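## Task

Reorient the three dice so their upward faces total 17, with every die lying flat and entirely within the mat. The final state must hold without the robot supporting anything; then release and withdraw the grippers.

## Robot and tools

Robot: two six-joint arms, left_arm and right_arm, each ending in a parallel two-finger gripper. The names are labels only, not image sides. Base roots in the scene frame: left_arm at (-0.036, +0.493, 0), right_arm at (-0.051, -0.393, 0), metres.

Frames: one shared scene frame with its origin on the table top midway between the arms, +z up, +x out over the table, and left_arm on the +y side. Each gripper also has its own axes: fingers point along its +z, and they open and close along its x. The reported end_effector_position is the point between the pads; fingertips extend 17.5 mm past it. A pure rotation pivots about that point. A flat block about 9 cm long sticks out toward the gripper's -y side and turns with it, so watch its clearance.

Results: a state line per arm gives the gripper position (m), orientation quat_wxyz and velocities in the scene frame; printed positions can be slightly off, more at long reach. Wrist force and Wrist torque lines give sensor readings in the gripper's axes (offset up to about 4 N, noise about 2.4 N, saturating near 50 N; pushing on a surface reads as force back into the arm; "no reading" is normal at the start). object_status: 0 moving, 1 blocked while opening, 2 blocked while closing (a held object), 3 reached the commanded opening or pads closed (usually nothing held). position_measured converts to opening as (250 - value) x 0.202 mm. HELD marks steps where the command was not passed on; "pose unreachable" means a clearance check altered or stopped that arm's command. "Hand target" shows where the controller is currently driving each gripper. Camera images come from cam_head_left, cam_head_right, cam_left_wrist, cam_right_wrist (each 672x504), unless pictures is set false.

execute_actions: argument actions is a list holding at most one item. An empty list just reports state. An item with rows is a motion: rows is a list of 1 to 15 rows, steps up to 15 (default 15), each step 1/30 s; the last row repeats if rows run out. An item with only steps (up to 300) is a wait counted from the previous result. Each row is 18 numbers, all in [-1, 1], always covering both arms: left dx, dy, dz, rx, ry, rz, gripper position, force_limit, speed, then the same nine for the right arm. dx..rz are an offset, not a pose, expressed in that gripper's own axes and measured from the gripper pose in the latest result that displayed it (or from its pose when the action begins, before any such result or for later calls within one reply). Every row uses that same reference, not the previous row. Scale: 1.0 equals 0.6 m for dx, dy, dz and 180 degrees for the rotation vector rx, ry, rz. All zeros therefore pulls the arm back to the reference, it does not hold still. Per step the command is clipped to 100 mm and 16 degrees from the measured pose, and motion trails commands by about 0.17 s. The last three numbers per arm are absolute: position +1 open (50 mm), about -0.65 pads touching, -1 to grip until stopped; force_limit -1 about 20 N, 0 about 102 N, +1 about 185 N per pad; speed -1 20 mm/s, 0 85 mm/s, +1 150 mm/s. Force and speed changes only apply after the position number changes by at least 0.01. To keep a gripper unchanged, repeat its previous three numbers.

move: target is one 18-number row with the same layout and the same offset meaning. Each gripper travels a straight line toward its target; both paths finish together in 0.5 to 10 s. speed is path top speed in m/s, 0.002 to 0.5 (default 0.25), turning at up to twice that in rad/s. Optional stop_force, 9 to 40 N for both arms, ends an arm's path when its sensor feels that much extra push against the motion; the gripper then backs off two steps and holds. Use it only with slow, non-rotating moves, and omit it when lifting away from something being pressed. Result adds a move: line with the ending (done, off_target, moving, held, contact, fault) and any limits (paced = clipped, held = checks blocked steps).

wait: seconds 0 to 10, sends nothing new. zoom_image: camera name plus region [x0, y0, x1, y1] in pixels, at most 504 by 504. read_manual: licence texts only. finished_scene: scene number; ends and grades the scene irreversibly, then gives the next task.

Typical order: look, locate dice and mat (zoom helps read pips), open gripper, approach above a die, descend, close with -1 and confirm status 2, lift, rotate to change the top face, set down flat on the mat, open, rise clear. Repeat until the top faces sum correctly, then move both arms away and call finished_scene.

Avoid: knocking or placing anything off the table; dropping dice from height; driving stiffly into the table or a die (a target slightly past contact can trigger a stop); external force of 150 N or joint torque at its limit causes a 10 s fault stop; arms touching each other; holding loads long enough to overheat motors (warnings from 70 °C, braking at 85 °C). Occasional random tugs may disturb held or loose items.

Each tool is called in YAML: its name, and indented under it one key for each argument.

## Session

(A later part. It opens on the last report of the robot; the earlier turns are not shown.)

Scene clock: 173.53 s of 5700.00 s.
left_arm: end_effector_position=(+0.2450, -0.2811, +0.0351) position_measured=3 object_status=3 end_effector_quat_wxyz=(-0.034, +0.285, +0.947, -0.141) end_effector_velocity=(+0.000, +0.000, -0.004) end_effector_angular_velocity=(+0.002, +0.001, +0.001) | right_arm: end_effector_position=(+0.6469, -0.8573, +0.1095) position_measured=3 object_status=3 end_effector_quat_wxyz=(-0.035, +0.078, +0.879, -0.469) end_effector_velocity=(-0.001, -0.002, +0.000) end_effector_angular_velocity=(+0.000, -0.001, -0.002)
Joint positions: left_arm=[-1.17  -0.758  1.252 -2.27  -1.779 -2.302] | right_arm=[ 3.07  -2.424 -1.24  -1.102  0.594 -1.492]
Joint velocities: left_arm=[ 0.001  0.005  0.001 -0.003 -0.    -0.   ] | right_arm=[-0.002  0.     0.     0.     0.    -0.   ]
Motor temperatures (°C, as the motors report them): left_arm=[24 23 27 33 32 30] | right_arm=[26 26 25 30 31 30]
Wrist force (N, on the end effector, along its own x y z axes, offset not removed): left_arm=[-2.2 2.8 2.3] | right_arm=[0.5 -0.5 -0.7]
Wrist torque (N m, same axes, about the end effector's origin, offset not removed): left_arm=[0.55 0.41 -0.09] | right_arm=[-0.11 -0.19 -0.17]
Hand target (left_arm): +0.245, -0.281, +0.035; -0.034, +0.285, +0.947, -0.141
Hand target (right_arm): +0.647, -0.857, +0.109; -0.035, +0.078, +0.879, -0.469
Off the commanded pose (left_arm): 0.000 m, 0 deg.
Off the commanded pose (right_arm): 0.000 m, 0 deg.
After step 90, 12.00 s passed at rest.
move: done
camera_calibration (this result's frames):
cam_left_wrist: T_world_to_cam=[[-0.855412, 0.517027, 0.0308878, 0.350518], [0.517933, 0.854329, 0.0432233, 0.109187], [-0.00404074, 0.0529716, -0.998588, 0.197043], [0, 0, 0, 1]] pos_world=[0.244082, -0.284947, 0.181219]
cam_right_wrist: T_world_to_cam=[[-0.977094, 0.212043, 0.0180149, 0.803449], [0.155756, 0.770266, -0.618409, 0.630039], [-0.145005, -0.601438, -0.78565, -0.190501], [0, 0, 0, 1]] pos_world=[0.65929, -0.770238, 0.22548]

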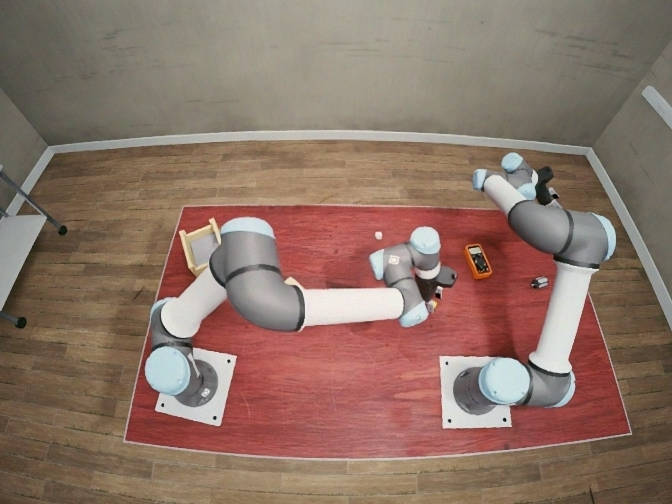

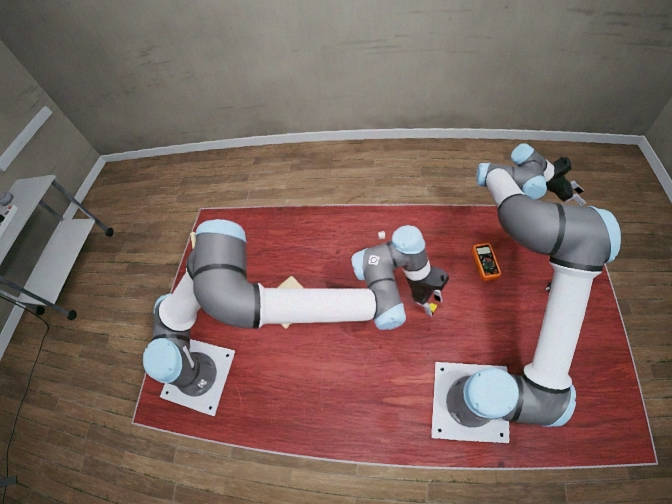

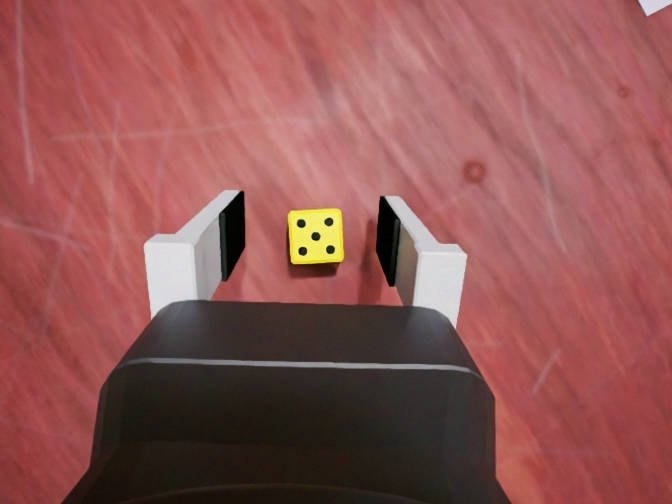

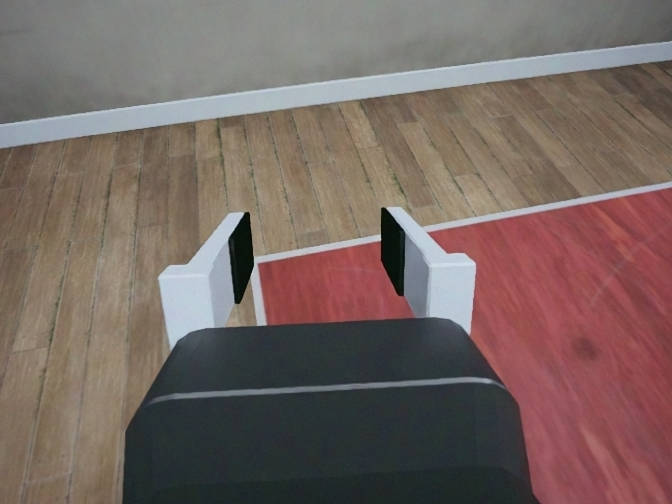

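move:
  target: [0.002,0.0055,0.0183,0,0,0,1,-0.5,0,0,0,0,0,0,0,1,0,0]
  speed: 0.01
  stop_force: 10

move:
  target: [0,0,0,0,0,0,-1,-0.5,0,0,0,0,0,0,0,1,0,0]

move:
  target: [0,-0.029,-0.096,0,0,0,-1,-0.5,0,0,0,0,0,0,0,1,0,0]
  speed: 0.1

Scene clock: 183.30 s of 5700.00 s.
left_arm: end_effector_position=(+0.2442, -0.2805, +0.0238) position_measured=3 object_status=3 end_effector_quat_wxyz=(-0.034, +0.285, +0.947, -0.141) end_effector_velocity=(+0.000, +0.000, -0.002) end_effector_angular_velocity=(-0.000, -0.000, -0.001) | right_arm: end_effector_position=(+0.6469, -0.8573, +0.1095) position_measured=3 object_status=3 end_effector_quat_wxyz=(-0.035, +0.078, +0.879, -0.469) end_effector_velocity=(-0.000, -0.000, +0.000) end_effector_angular_velocity=(+0.000, +0.000, -0.001)
Joint positions: left_arm=[-1.171 -0.746  1.263 -2.293 -1.778 -2.303] | right_arm=[ 3.07  -2.424 -1.24  -1.102  0.594 -1.492]
Joint velocities: left_arm=[ 0.     0.003  0.002 -0.005  0.     0.001] | right_arm=[-0.001  0.     0.    -0.     0.    -0.   ]
Motor temperatures (°C, as the motors report them): left_arm=[24 23 27 33 32 30] | right_arm=[26 26 25 30 31 30]
Wrist force (N, on the end effector, along its own x y z axes, offset not removed): left_arm=[-3.1 2.3 0.8] | right_arm=[0.7 1.7 -0.9]
Wrist torque (N m, same axes, about the end effector's origin, offset not removed): left_arm=[0.38 0.58 -0.16] | right_arm=[0.29 -0.09 -0.04]
Hand target (left_arm): +0.244, -0.280, +0.024; -0.034, +0.285, +0.947, -0.141
Hand target (right_arm): +0.647, -0.857, +0.109; -0.035, +0.078, +0.879, -0.469
Off the commanded pose (left_arm): 0.000 m, 0 deg.
Off the commanded pose (right_arm): 0.000 m, 0 deg.
After step 90, 5.43 s passed at rest.
move: done
camera_calibration (this result's frames):
cam_left_wrist: T_world_to_cam=[[-0.85541, 0.51703, 0.0308985, 0.349886], [0.517936, 0.854326, 0.0432295, 0.109632], [-0.00404647, 0.0529823, -0.998587, 0.185782], [0, 0, 0, 1]] pos_world=[0.243265, -0.284406, 0.169969]
cam_right_wrist: T_world_to_cam=[[-0.977094, 0.212042, 0.018015, 0.803449], [0.155756, 0.770267, -0.618409, 0.630039], [-0.145005, -0.601438, -0.78565, -0.190501], [0, 0, 0, 1]] pos_world=[0.65929, -0.770238, 0.22548]

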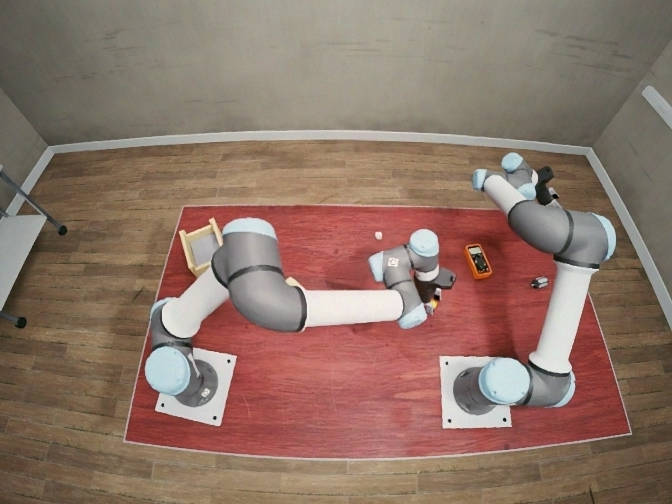

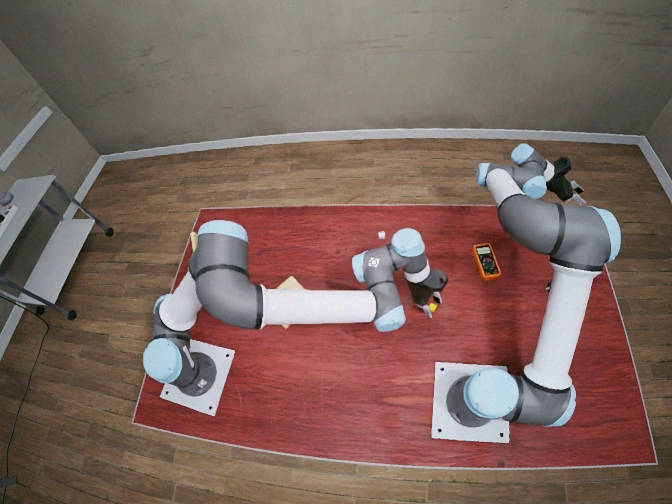

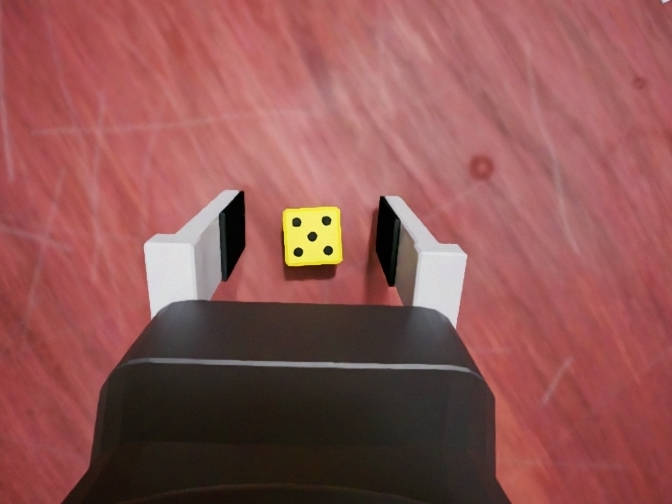

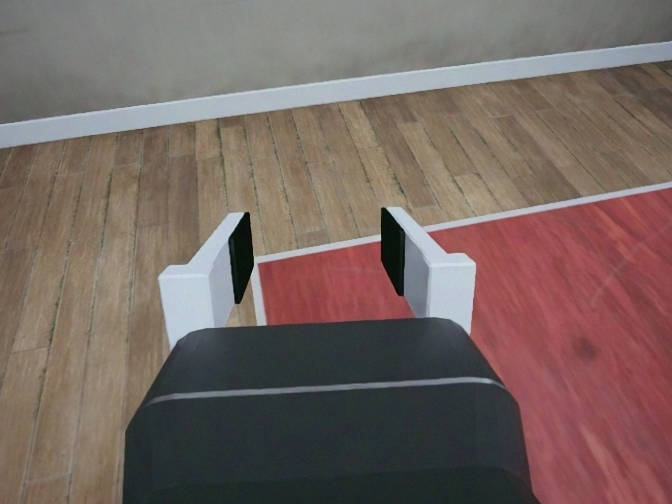

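Scene clock: 183.90 s of 5700.00 s.
left_arm: end_effector_position=(+0.2442, -0.2805, +0.0238) position_measured=157 object_status=2 end_effector_quat_wxyz=(-0.034, +0.285, +0.947, -0.141) end_effector_velocity=(+0.000, +0.000, -0.000) end_effector_angular_velocity=(+0.000, -0.000, -0.000) | right_arm: end_effector_position=(+0.6469, -0.8573, +0.1095) position_measured=3 object_status=3 end_effector_quat_wxyz=(-0.035, +0.078, +0.879, -0.469) end_effector_velocity=(+0.000, -0.000, +0.000) end_effector_angular_velocity=(+0.000, -0.001, -0.000)
Joint positions: left_arm=[-1.171 -0.746  1.263 -2.293 -1.778 -2.303] | right_arm=[ 3.07  -2.424 -1.24  -1.102  0.594 -1.492]
Joint velocities: left_arm=[0. 0. 0. 0. 0. 0.] | right_arm=[-0.     0.001  0.     0.     0.    -0.   ]
Motor temperatures (°C, as the motors report them): left_arm=[24 23 27 33 32 30] | right_arm=[26 26 25 30 31 30]
Wrist force (N, on the end effector, along its own x y z axes, offset not removed): left_arm=[-1.7 3.5 2.0] | right_arm=[0.0 3.4 2.3]
Wrist torque (N m, same axes, about the end effector's origin, offset not removed): left_arm=[0.73 0.39 -0.11] | right_arm=[0.77 -0.12 -0.19]
Hand target (left_arm): +0.244, -0.281, +0.024; -0.034, +0.285, +0.947, -0.141
Hand target (right_arm): +0.647, -0.857, +0.109; -0.035, +0.078, +0.879, -0.469
Off the commanded pose (left_arm): 0.000 m, 0 deg.
Off the commanded pose (right_arm): 0.000 m, 0 deg.
move: done
camera_calibration (this result's frames):
cam_left_wrist: T_world_to_cam=[[-0.855409, 0.517026, 0.030962, 0.349859], [0.517937, 0.854323, 0.0432913, 0.109613], [-0.00406876, 0.0530682, -0.998583, 0.185757], [0, 0, 0, 1]] pos_world=[0.243256, -0.284389, 0.169916]
cam_right_wrist: T_world_to_cam=[[-0.977094, 0.212042, 0.0180148, 0.803449], [0.155756, 0.770266, -0.618409, 0.630039], [-0.145005, -0.601438, -0.78565, -0.190501], [0, 0, 0, 1]] pos_world=[0.65929, -0.770238, 0.225481]

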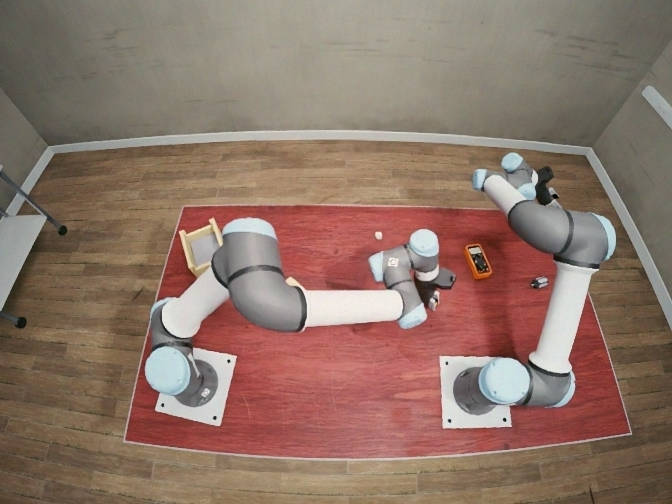

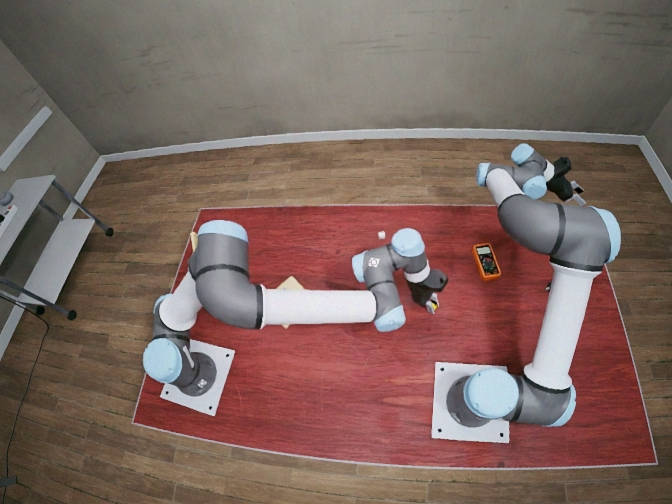

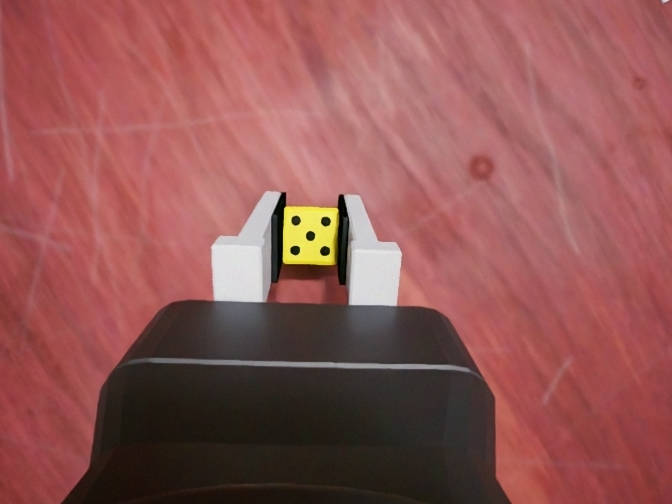

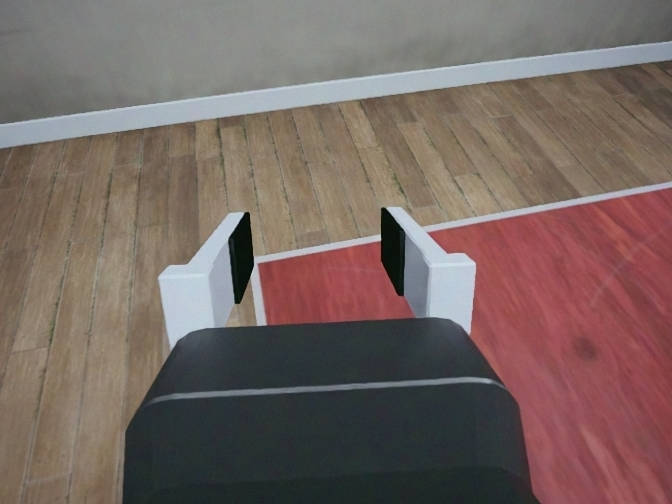

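Scene clock: 185.00 s of 5700.00 s.
left_arm: end_effector_position=(+0.2433, -0.2800, +0.0837) position_measured=157 object_status=2 end_effector_quat_wxyz=(-0.034, +0.285, +0.947, -0.141) end_effector_velocity=(+0.001, +0.000, +0.002) end_effector_angular_velocity=(-0.000, -0.000, +0.000) | right_arm: end_effector_position=(+0.6469, -0.8573, +0.1095) position_measured=3 object_status=3 end_effector_quat_wxyz=(-0.035, +0.078, +0.879, -0.469) end_effector_velocity=(+0.000, +0.001, +0.000) end_effector_angular_velocity=(-0.000, -0.000, +0.001)
Joint positions: left_arm=[-1.172 -0.814  1.219 -2.181 -1.778 -2.304] | right_arm=[ 3.07  -2.424 -1.24  -1.102  0.594 -1.492]
Joint velocities: left_arm=[ 0.001 -0.002 -0.002  0.004  0.     0.   ] | right_arm=[ 0.001  0.    -0.     0.     0.     0.   ]
Motor temperatures (°C, as the motors report them): left_arm=[24 23 27 33 32 30] | right_arm=[26 26 25 30 31 30]
Wrist force (N, on the end effector, along its own x y z axes, offset not removed): left_arm=[-2.0 2.9 1.1] | right_arm=[-1.1 0.1 2.7]
Wrist torque (N m, same axes, about the end effector's origin, offset not removed): left_arm=[0.62 0.37 -0.15] | right_arm=[0.14 0.12 0.02]
Hand target (left_arm): +0.243, -0.280, +0.084; -0.034, +0.285, +0.947, -0.141
Hand target (right_arm): +0.647, -0.857, +0.109; -0.035, +0.078, +0.879, -0.469
Off the commanded pose (left_arm): 0.000 m, 0 deg.
Off the commanded pose (right_arm): 0.000 m, 0 deg.
move: done
camera_calibration (this result's frames):
cam_left_wrist: T_world_to_cam=[[-0.855425, 0.517001, 0.0309456, 0.346968], [0.51791, 0.85434, 0.0432727, 0.107105], [-0.00406606, 0.0530437, -0.998584, 0.245571], [0, 0, 0, 1]] pos_world=[0.242333, -0.283913, 0.229852]
cam_right_wrist: T_world_to_cam=[[-0.977094, 0.212042, 0.018015, 0.803449], [0.155756, 0.770267, -0.618409, 0.630039], [-0.145005, -0.601438, -0.78565, -0.190501], [0, 0, 0, 1]] pos_world=[0.65929, -0.770238, 0.22548]

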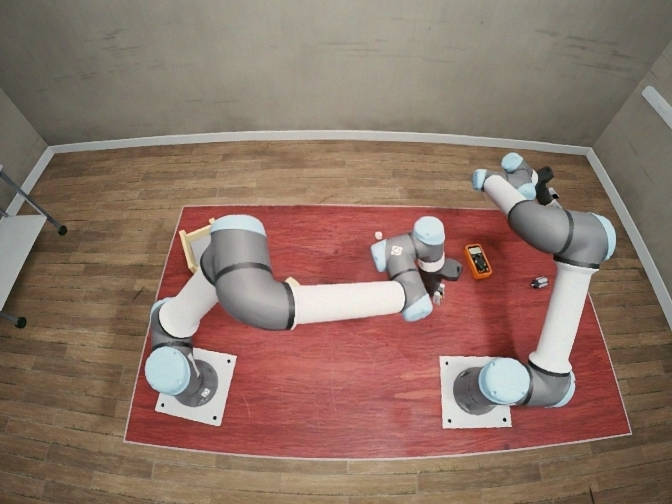

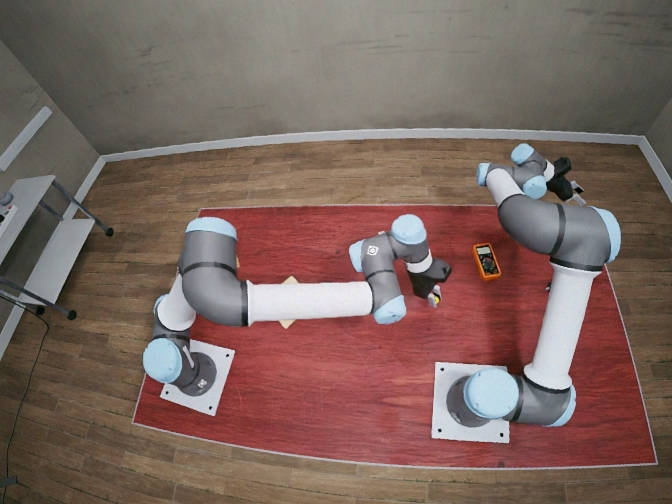

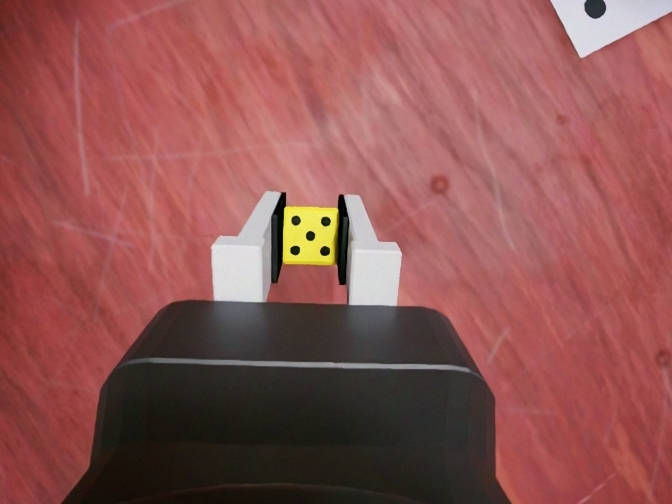

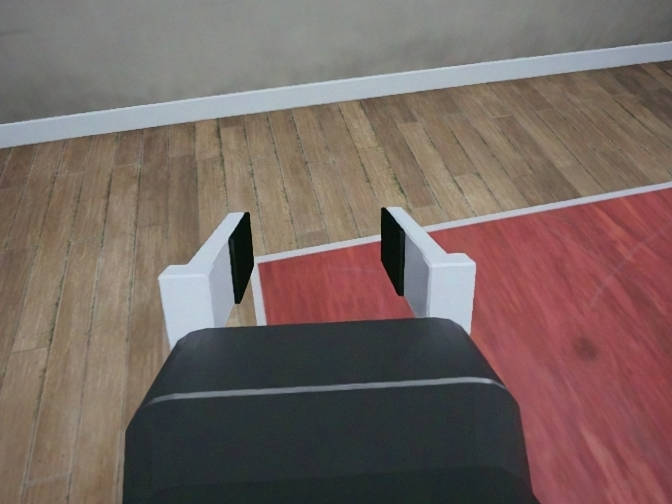

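move:
  target: [0.424,0.66,-0.146,0.001,0.021,0.069,-1,-0.5,0,0,0,0,0,0,0,1,0,0]

Scene clock: 194.40 s of 5700.00 s.
left_arm: end_effector_position=(+0.2531, +0.1971, +0.0494) position_measured=157 object_status=2 end_effector_quat_wxyz=(-0.050, +0.390, +0.909, -0.136) end_effector_velocity=(+0.000, +0.002, +0.001) end_effector_angular_velocity=(-0.001, -0.001, -0.001) | right_arm: end_effector_position=(+0.6469, -0.8573, +0.1095) position_measured=3 object_status=3 end_effector_quat_wxyz=(-0.035, +0.078, +0.879, -0.469) end_effector_velocity=(-0.000, -0.000, -0.000) end_effector_angular_velocity=(-0.000, +0.001, -0.000)
Joint positions: left_arm=[-0.75  -1.49   2.309 -2.424 -1.86  -1.639] | right_arm=[ 3.07  -2.424 -1.24  -1.102  0.594 -1.492]
Joint velocities: left_arm=[ 0.004 -0.004  0.002  0.003 -0.001  0.006] | right_arm=[-0. -0. -0. -0. -0. -0.]
Motor temperatures (°C, as the motors report them): left_arm=[24 23 27 33 32 30] | right_arm=[26 26 25 30 31 30]
Wrist force (N, on the end effector, along its own x y z axes, offset not removed): left_arm=[-1.8 1.8 1.8] | right_arm=[-0.5 1.6 -0.8]
Wrist torque (N m, same axes, about the end effector's origin, offset not removed): left_arm=[0.37 0.32 -0.10] | right_arm=[0.30 0.10 -0.15]
Hand target (left_arm): +0.253, +0.197, +0.049; -0.050, +0.390, +0.909, -0.136
Hand target (right_arm): +0.647, -0.857, +0.109; -0.035, +0.078, +0.879, -0.469
Off the commanded pose (left_arm): 0.001 m, 0 deg.
Off the commanded pose (right_arm): 0.000 m, 0 deg.
After step 90, 3.83 s passed at rest.
move: done
camera_calibration (this result's frames):
cam_left_wrist: T_world_to_cam=[[-0.717424, 0.695881, 0.0324482, 0.039471], [0.696605, 0.716163, 0.043037, -0.322102], [0.00671035, 0.0534793, -0.998546, 0.183209], [0, 0, 0, 1]] pos_world=[0.251466, 0.193413, 0.195524]
cam_right_wrist: T_world_to_cam=[[-0.977094, 0.212042, 0.018015, 0.803449], [0.155756, 0.770266, -0.618409, 0.630039], [-0.145005, -0.601438, -0.78565, -0.190501], [0, 0, 0, 1]] pos_world=[0.65929, -0.770238, 0.225481]

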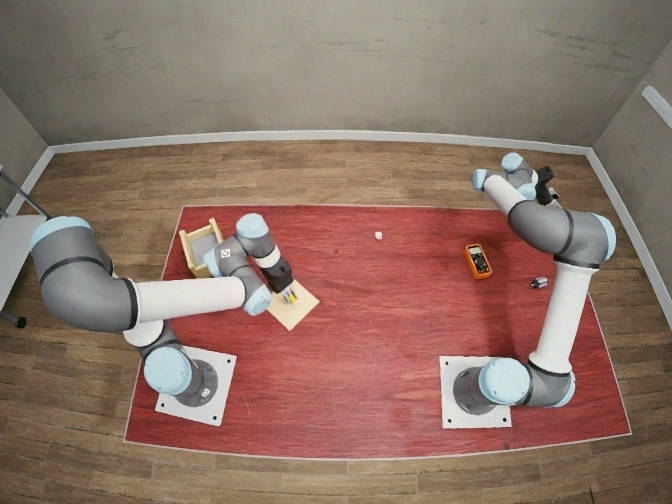

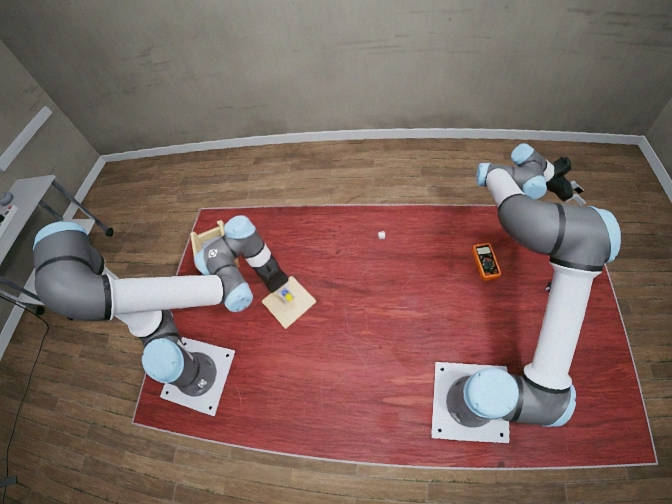

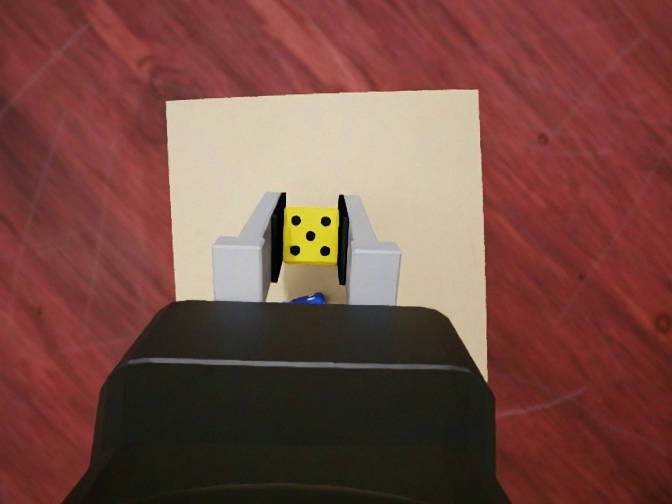

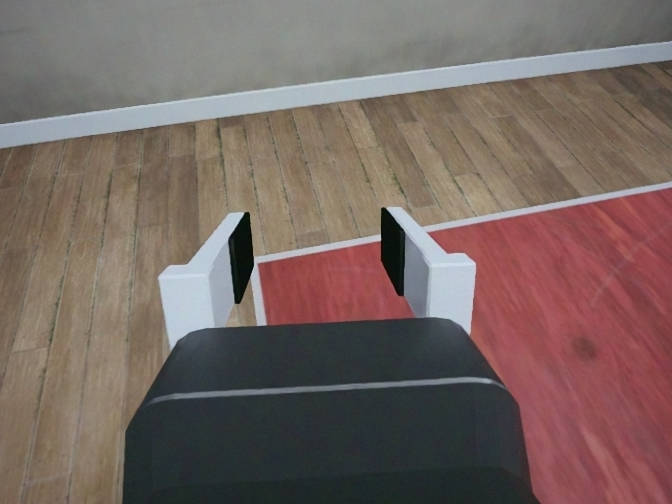

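move:
  target: [0.05,-0.023,0.037,0,0,0,-1,-0.5,0,0,0,0,0,0,0,1,0,0]
  speed: 0.06

move:
  target: [0,0.006,0.019,0,0,0,-1,-0.5,0,0,0,0,0,0,0,1,0,0]
  speed: 0.004
  stop_force: 9

move:
  target: [0,0,-0.0005,0,0,0,1,-0.5,-0.6,0,0,0,0,0,0,1,0,0]
  speed: 0.01

move:
  target: [0,-0.029,-0.096,0,0,0,1,-0.5,0,0,0,0,0,0,0,1,0,0]
  speed: 0.1

Scene clock: 205.63 s of 5700.00 s.
left_arm: end_effector_position=(+0.2186, +0.2051, +0.0317) position_measured=157 object_status=2 end_effector_quat_wxyz=(-0.050, +0.390, +0.909, -0.136) end_effector_velocity=(-0.002, +0.000, -0.001) end_effector_angular_velocity=(-0.000, -0.000, +0.000) | right_arm: end_effector_position=(+0.6469, -0.8573, +0.1095) position_measured=3 object_status=3 end_effector_quat_wxyz=(-0.035, +0.078, +0.879, -0.469) end_effector_velocity=(-0.000, -0.000, +0.000) end_effector_angular_velocity=(-0.000, -0.000, -0.000)
Joint positions: left_arm=[-0.808 -1.518  2.415 -2.52  -1.858 -1.7  ] | right_arm=[ 3.07  -2.424 -1.24  -1.102  0.594 -1.492]
Joint velocities: left_arm=[-0.004 -0.001  0.006 -0.006  0.    -0.004] | right_arm=[-0.  0.  0. -0. -0.  0.]
Motor temperatures (°C, as the motors report them): left_arm=[24 23 27 33 32 30] | right_arm=[26 26 25 30 31 30]
Wrist force (N, on the end effector, along its own x y z axes, offset not removed): left_arm=[-2.5 2.7 1.8] | right_arm=[1.9 0.3 2.8]
Wrist torque (N m, same axes, about the end effector's origin, offset not removed): left_arm=[0.59 0.46 -0.11] | right_arm=[0.14 -0.29 -0.16]
Hand target (left_arm): +0.218, +0.205, +0.032; -0.050, +0.390, +0.909, -0.136
Hand target (right_arm): +0.647, -0.857, +0.109; -0.035, +0.078, +0.879, -0.469
Off the commanded pose (left_arm): 0.000 m, 0 deg.
Off the commanded pose (right_arm): 0.000 m, 0 deg.
After step 90, 7.13 s passed at rest.
move: done
camera_calibration (this result's frames):
cam_left_wrist: T_world_to_cam=[[-0.717401, 0.695903, 0.0324769, 0.00977864], [0.696627, 0.716135, 0.0431377, -0.302983], [0.00676181, 0.0535714, -0.998541, 0.16532], [0, 0, 0, 1]] pos_world=[0.216963, 0.201315, 0.177831]
cam_right_wrist: T_world_to_cam=[[-0.977094, 0.212042, 0.0180152, 0.803449], [0.155756, 0.770267, -0.618409, 0.630039], [-0.145005, -0.601438, -0.78565, -0.190501], [0, 0, 0, 1]] pos_world=[0.65929, -0.770238, 0.22548]

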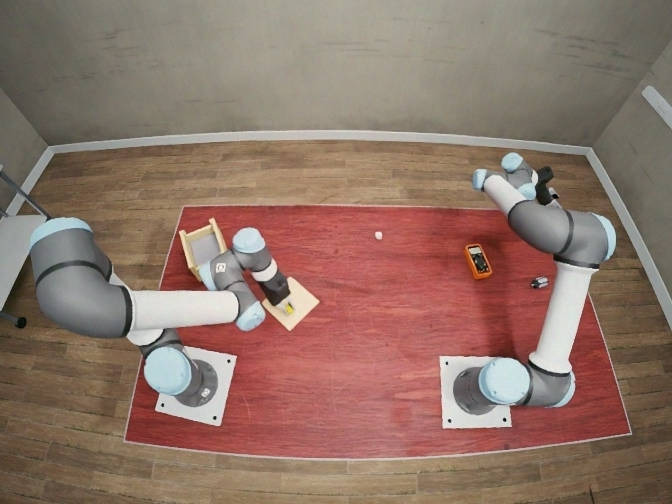

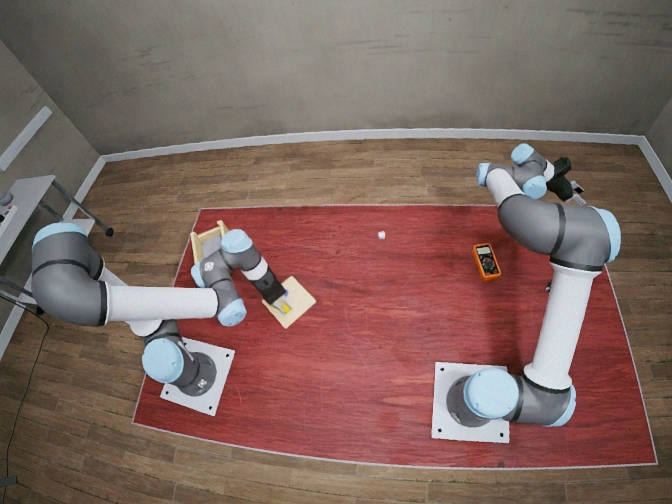

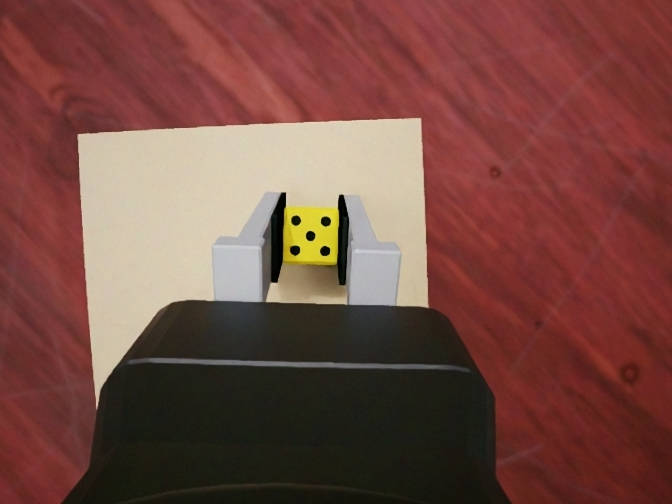

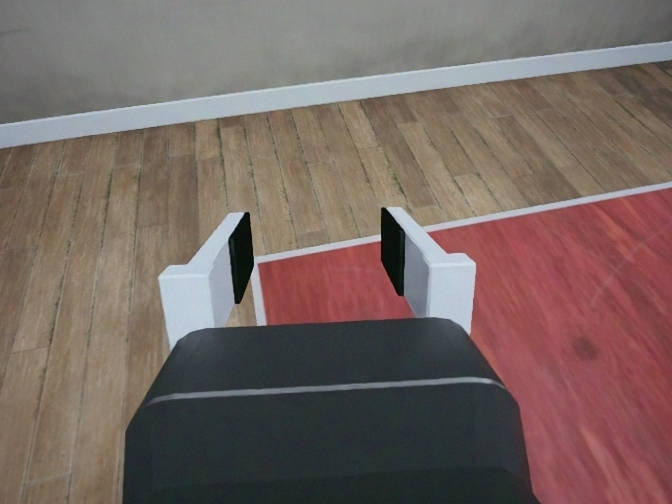

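Scene clock: 207.20 s of 5700.00 s.
left_arm: end_effector_position=(+0.2186, +0.2051, +0.0269) position_measured=157 object_status=2 end_effector_quat_wxyz=(-0.050, +0.390, +0.909, -0.136) end_effector_velocity=(-0.000, +0.001, +0.001) end_effector_angular_velocity=(+0.001, +0.000, +0.000) | right_arm: end_effector_position=(+0.6469, -0.8573, +0.1095) position_measured=3 object_status=3 end_effector_quat_wxyz=(-0.035, +0.078, +0.879, -0.469) end_effector_velocity=(+0.000, +0.001, -0.000) end_effector_angular_velocity=(+0.000, +0.000, +0.001)
Joint positions: left_arm=[-0.808 -1.505  2.42  -2.538 -1.857 -1.699] | right_arm=[ 3.07  -2.424 -1.24  -1.102  0.594 -1.492]
Joint velocities: left_arm=[ 0.    -0.005  0.     0.006 -0.    -0.   ] | right_arm=[ 0.001  0.    -0.    -0.     0.    -0.   ]
Motor temperatures (°C, as the motors report them): left_arm=[24 23 27 33 32 30] | right_arm=[26 26 25 30 31 30]
Wrist force (N, on the end effector, along its own x y z axes, offset not removed): left_arm=[0.6 0.4 -17.5] | right_arm=[1.2 2.8 -1.8]
Wrist torque (N m, same axes, about the end effector's origin, offset not removed): left_arm=[0.64 0.48 -0.11] | right_arm=[0.63 -0.20 -0.19]
Hand target (left_arm): +0.219, +0.205, +0.027; -0.050, +0.390, +0.909, -0.136
Hand target (right_arm): +0.647, -0.857, +0.109; -0.035, +0.078, +0.879, -0.469
Off the commanded pose (left_arm): 0.007 m, 0 deg.
Off the commanded pose (right_arm): 0.000 m, 0 deg.
move: contact (left_arm)
camera_calibration (this result's frames):
cam_left_wrist: T_world_to_cam=[[-0.717403, 0.695897, 0.0325789, 0.00992935], [0.696626, 0.716133, 0.0431823, -0.302874], [0.00671959, 0.0536744, -0.998536, 0.160496], [0, 0, 0, 1]] pos_world=[0.217035, 0.201374, 0.173016]
cam_right_wrist: T_world_to_cam=[[-0.977094, 0.212042, 0.0180152, 0.803449], [0.155756, 0.770266, -0.618409, 0.630039], [-0.145005, -0.601438, -0.78565, -0.190501], [0, 0, 0, 1]] pos_world=[0.65929, -0.770238, 0.22548]

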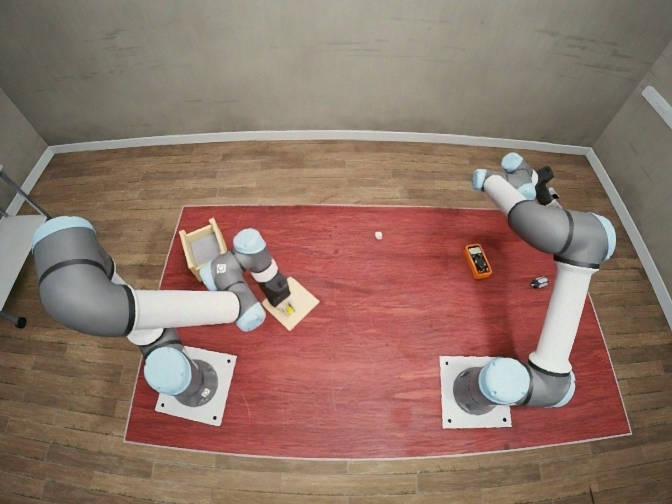

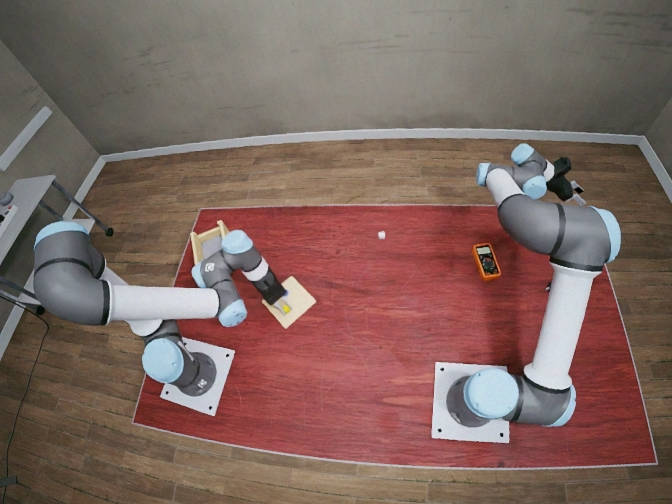

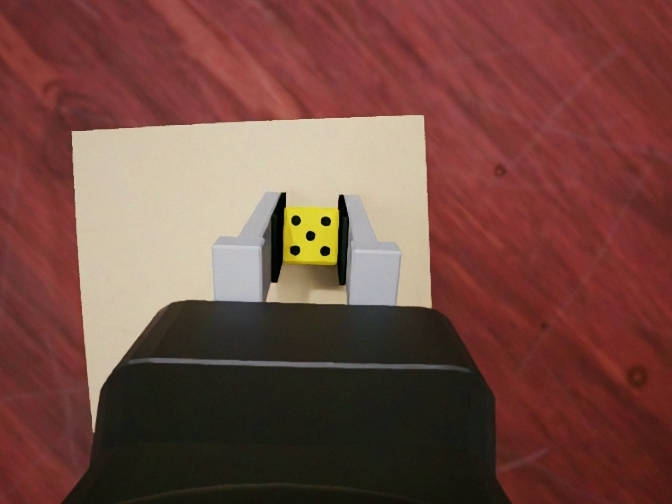

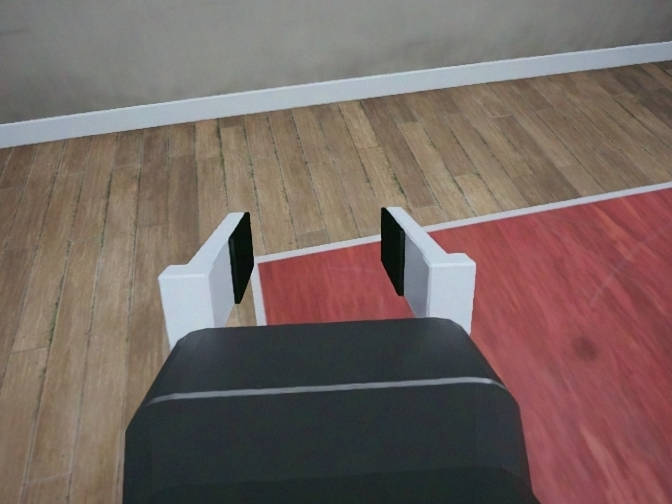

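Scene clock: 208.13 s of 5700.00 s.
left_arm: end_effector_position=(+0.2187, +0.2052, +0.0272) position_measured=3 object_status=3 end_effector_quat_wxyz=(-0.050, +0.390, +0.909, -0.136) end_effector_velocity=(+0.000, -0.000, +0.001) end_effector_angular_velocity=(-0.001, -0.001, +0.001) | right_arm: end_effector_position=(+0.6469, -0.8573, +0.1095) position_measured=3 object_status=3 end_effector_quat_wxyz=(-0.035, +0.078, +0.879, -0.469) end_effector_velocity=(+0.000, +0.000, -0.000) end_effector_angular_velocity=(+0.000, +0.000, +0.000)
Joint positions: left_arm=[-0.807 -1.506  2.42  -2.537 -1.857 -1.699] | right_arm=[ 3.07  -2.424 -1.24  -1.102  0.594 -1.492]
Joint velocities: left_arm=[ 0.    -0.002 -0.     0.    -0.    -0.001] | right_arm=[ 0.  0. -0.  0.  0. -0.]
Motor temperatures (°C, as the motors report them): left_arm=[24 23 27 33 32 30] | right_arm=[26 26 25 30 31 30]
Wrist force (N, on the end effector, along its own x y z axes, offset not removed): left_arm=[-1.1 3.0 0.4] | right_arm=[0.6 3.0 2.6]
Wrist torque (N m, same axes, about the end effector's origin, offset not removed): left_arm=[0.54 0.20 -0.13] | right_arm=[0.74 -0.13 -0.19]
Hand target (left_arm): +0.219, +0.205, +0.027; -0.050, +0.390, +0.909, -0.136
Hand target (right_arm): +0.647, -0.857, +0.109; -0.035, +0.078, +0.879, -0.469
Off the commanded pose (left_arm): 0.000 m, 0 deg.
Off the commanded pose (right_arm): 0.000 m, 0 deg.
move: done
camera_calibration (this result's frames):
cam_left_wrist: T_world_to_cam=[[-0.717403, 0.695896, 0.0325771, 0.00991945], [0.696626, 0.716133, 0.043194, -0.302975], [0.00672905, 0.0536816, -0.998535, 0.160772], [0, 0, 0, 1]] pos_world=[0.217094, 0.201437, 0.1733]
cam_right_wrist: T_world_to_cam=[[-0.977094, 0.212043, 0.0180149, 0.803449], [0.155756, 0.770266, -0.618409, 0.630039], [-0.145005, -0.601438, -0.78565, -0.190501], [0, 0, 0, 1]] pos_world=[0.65929, -0.770238, 0.22548]

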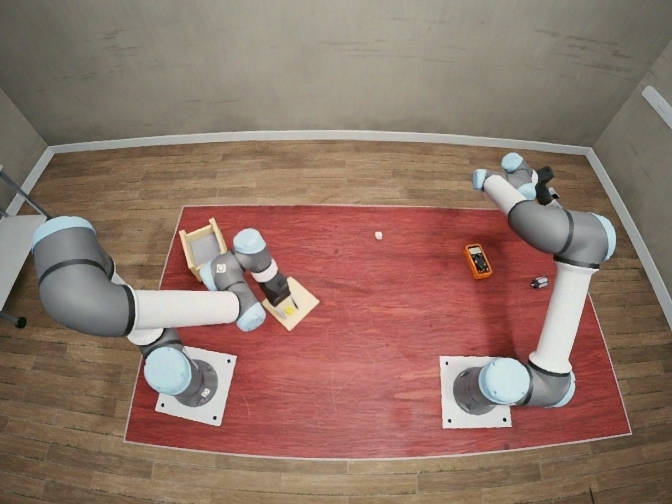

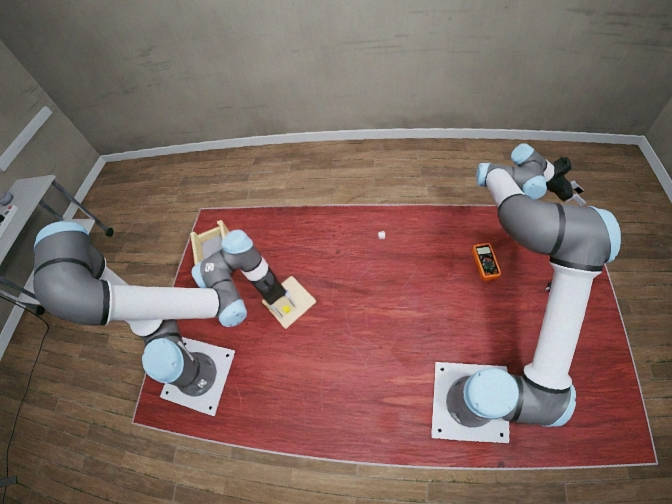

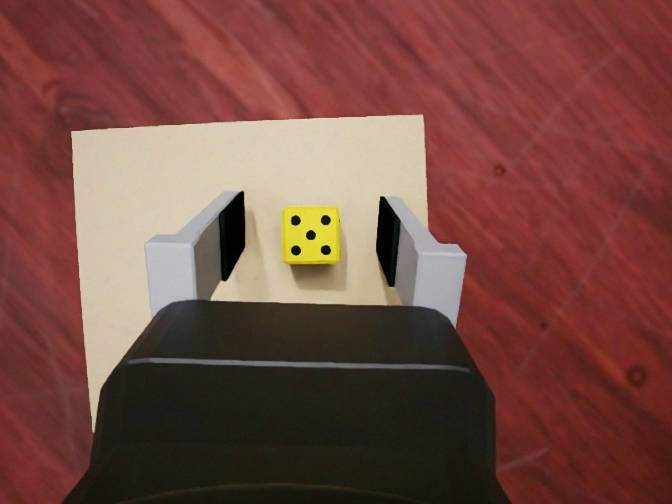

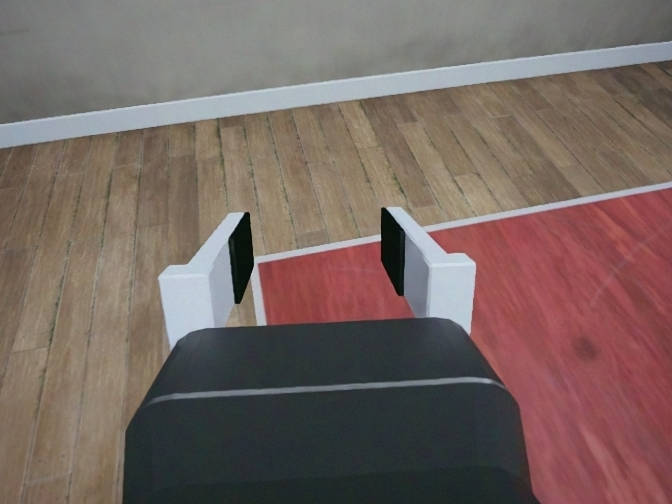

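Scene clock: 209.23 s of 5700.00 s.
left_arm: end_effector_position=(+0.2179, +0.2058, +0.0871) position_measured=3 object_status=3 end_effector_quat_wxyz=(-0.050, +0.390, +0.909, -0.136) end_effector_velocity=(+0.000, +0.000, +0.002) end_effector_angular_velocity=(+0.001, -0.001, -0.002) | right_arm: end_effector_position=(+0.6469, -0.8573, +0.1095) position_measured=3 object_status=3 end_effector_quat_wxyz=(-0.035, +0.078, +0.879, -0.469) end_effector_velocity=(+0.000, +0.000, -0.000) end_effector_angular_velocity=(-0.000, +0.000, +0.000)
Joint positions: left_arm=[-0.808 -1.656  2.347 -2.314 -1.858 -1.7  ] | right_arm=[ 3.07  -2.424 -1.24  -1.102  0.594 -1.492]
Joint velocities: left_arm=[-0.    -0.006 -0.004  0.01   0.001  0.002] | right_arm=[ 0. -0. -0.  0. -0. -0.]
Motor temperatures (°C, as the motors report them): left_arm=[24 23 27 33 32 30] | right_arm=[26 26 25 30 31 30]
Wrist force (N, on the end effector, along its own x y z axes, offset not removed): left_arm=[-1.1 1.4 1.9] | right_arm=[-0.1 -0.1 2.7]
Wrist torque (N m, same axes, about the end effector's origin, offset not removed): left_arm=[0.30 0.23 -0.13] | right_arm=[0.10 -0.04 -0.15]
Hand target (left_arm): +0.218, +0.206, +0.087; -0.050, +0.390, +0.909, -0.136
Hand target (right_arm): +0.647, -0.857, +0.109; -0.035, +0.078, +0.879, -0.469
Off the commanded pose (left_arm): 0.000 m, 0 deg.
Off the commanded pose (right_arm): 0.000 m, 0 deg.
move: done
camera_calibration (this result's frames):
cam_left_wrist: T_world_to_cam=[[-0.717562, 0.695733, 0.0325551, 0.00708922], [0.696463, 0.716299, 0.0430678, -0.305428], [0.0066445, 0.0535772, -0.998542, 0.220622], [0, 0, 0, 1]] pos_world=[0.21634, 0.202025, 0.233223]
cam_right_wrist: T_world_to_cam=[[-0.977094, 0.212043, 0.0180151, 0.803449], [0.155756, 0.770266, -0.618409, 0.630039], [-0.145005, -0.601438, -0.78565, -0.190501], [0, 0, 0, 1]] pos_world=[0.65929, -0.770238, 0.22548]

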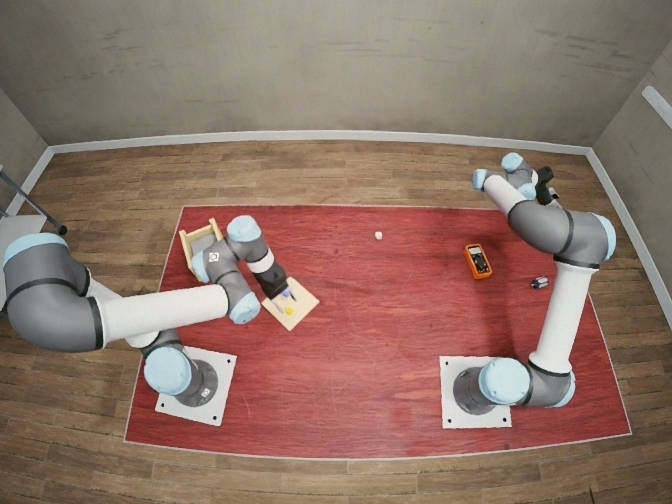

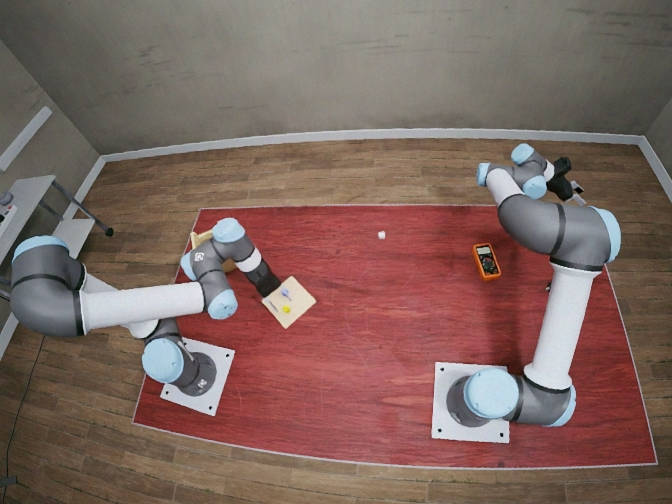

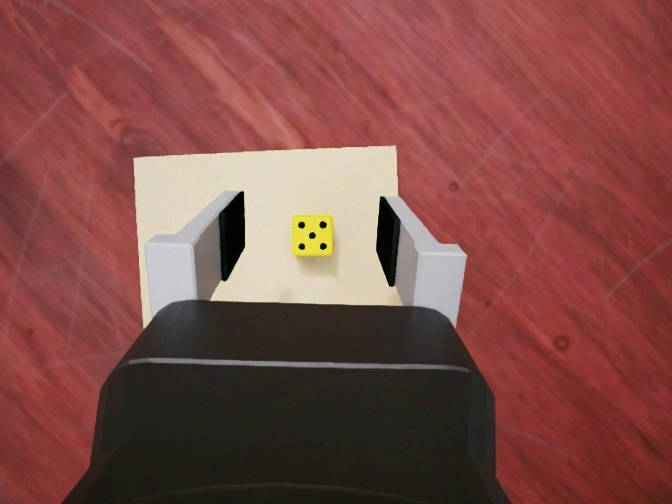

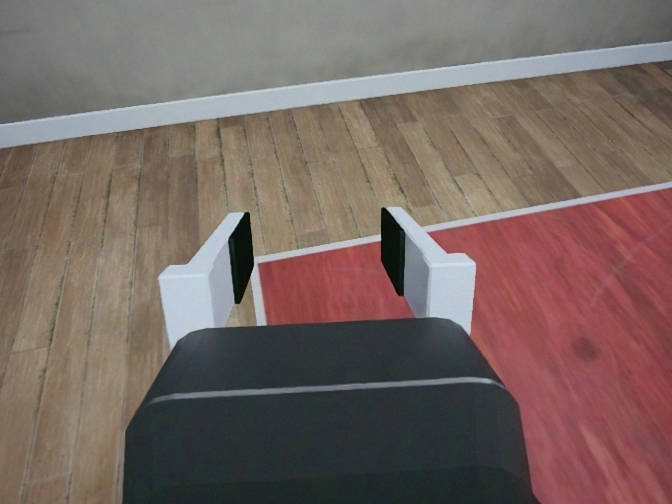

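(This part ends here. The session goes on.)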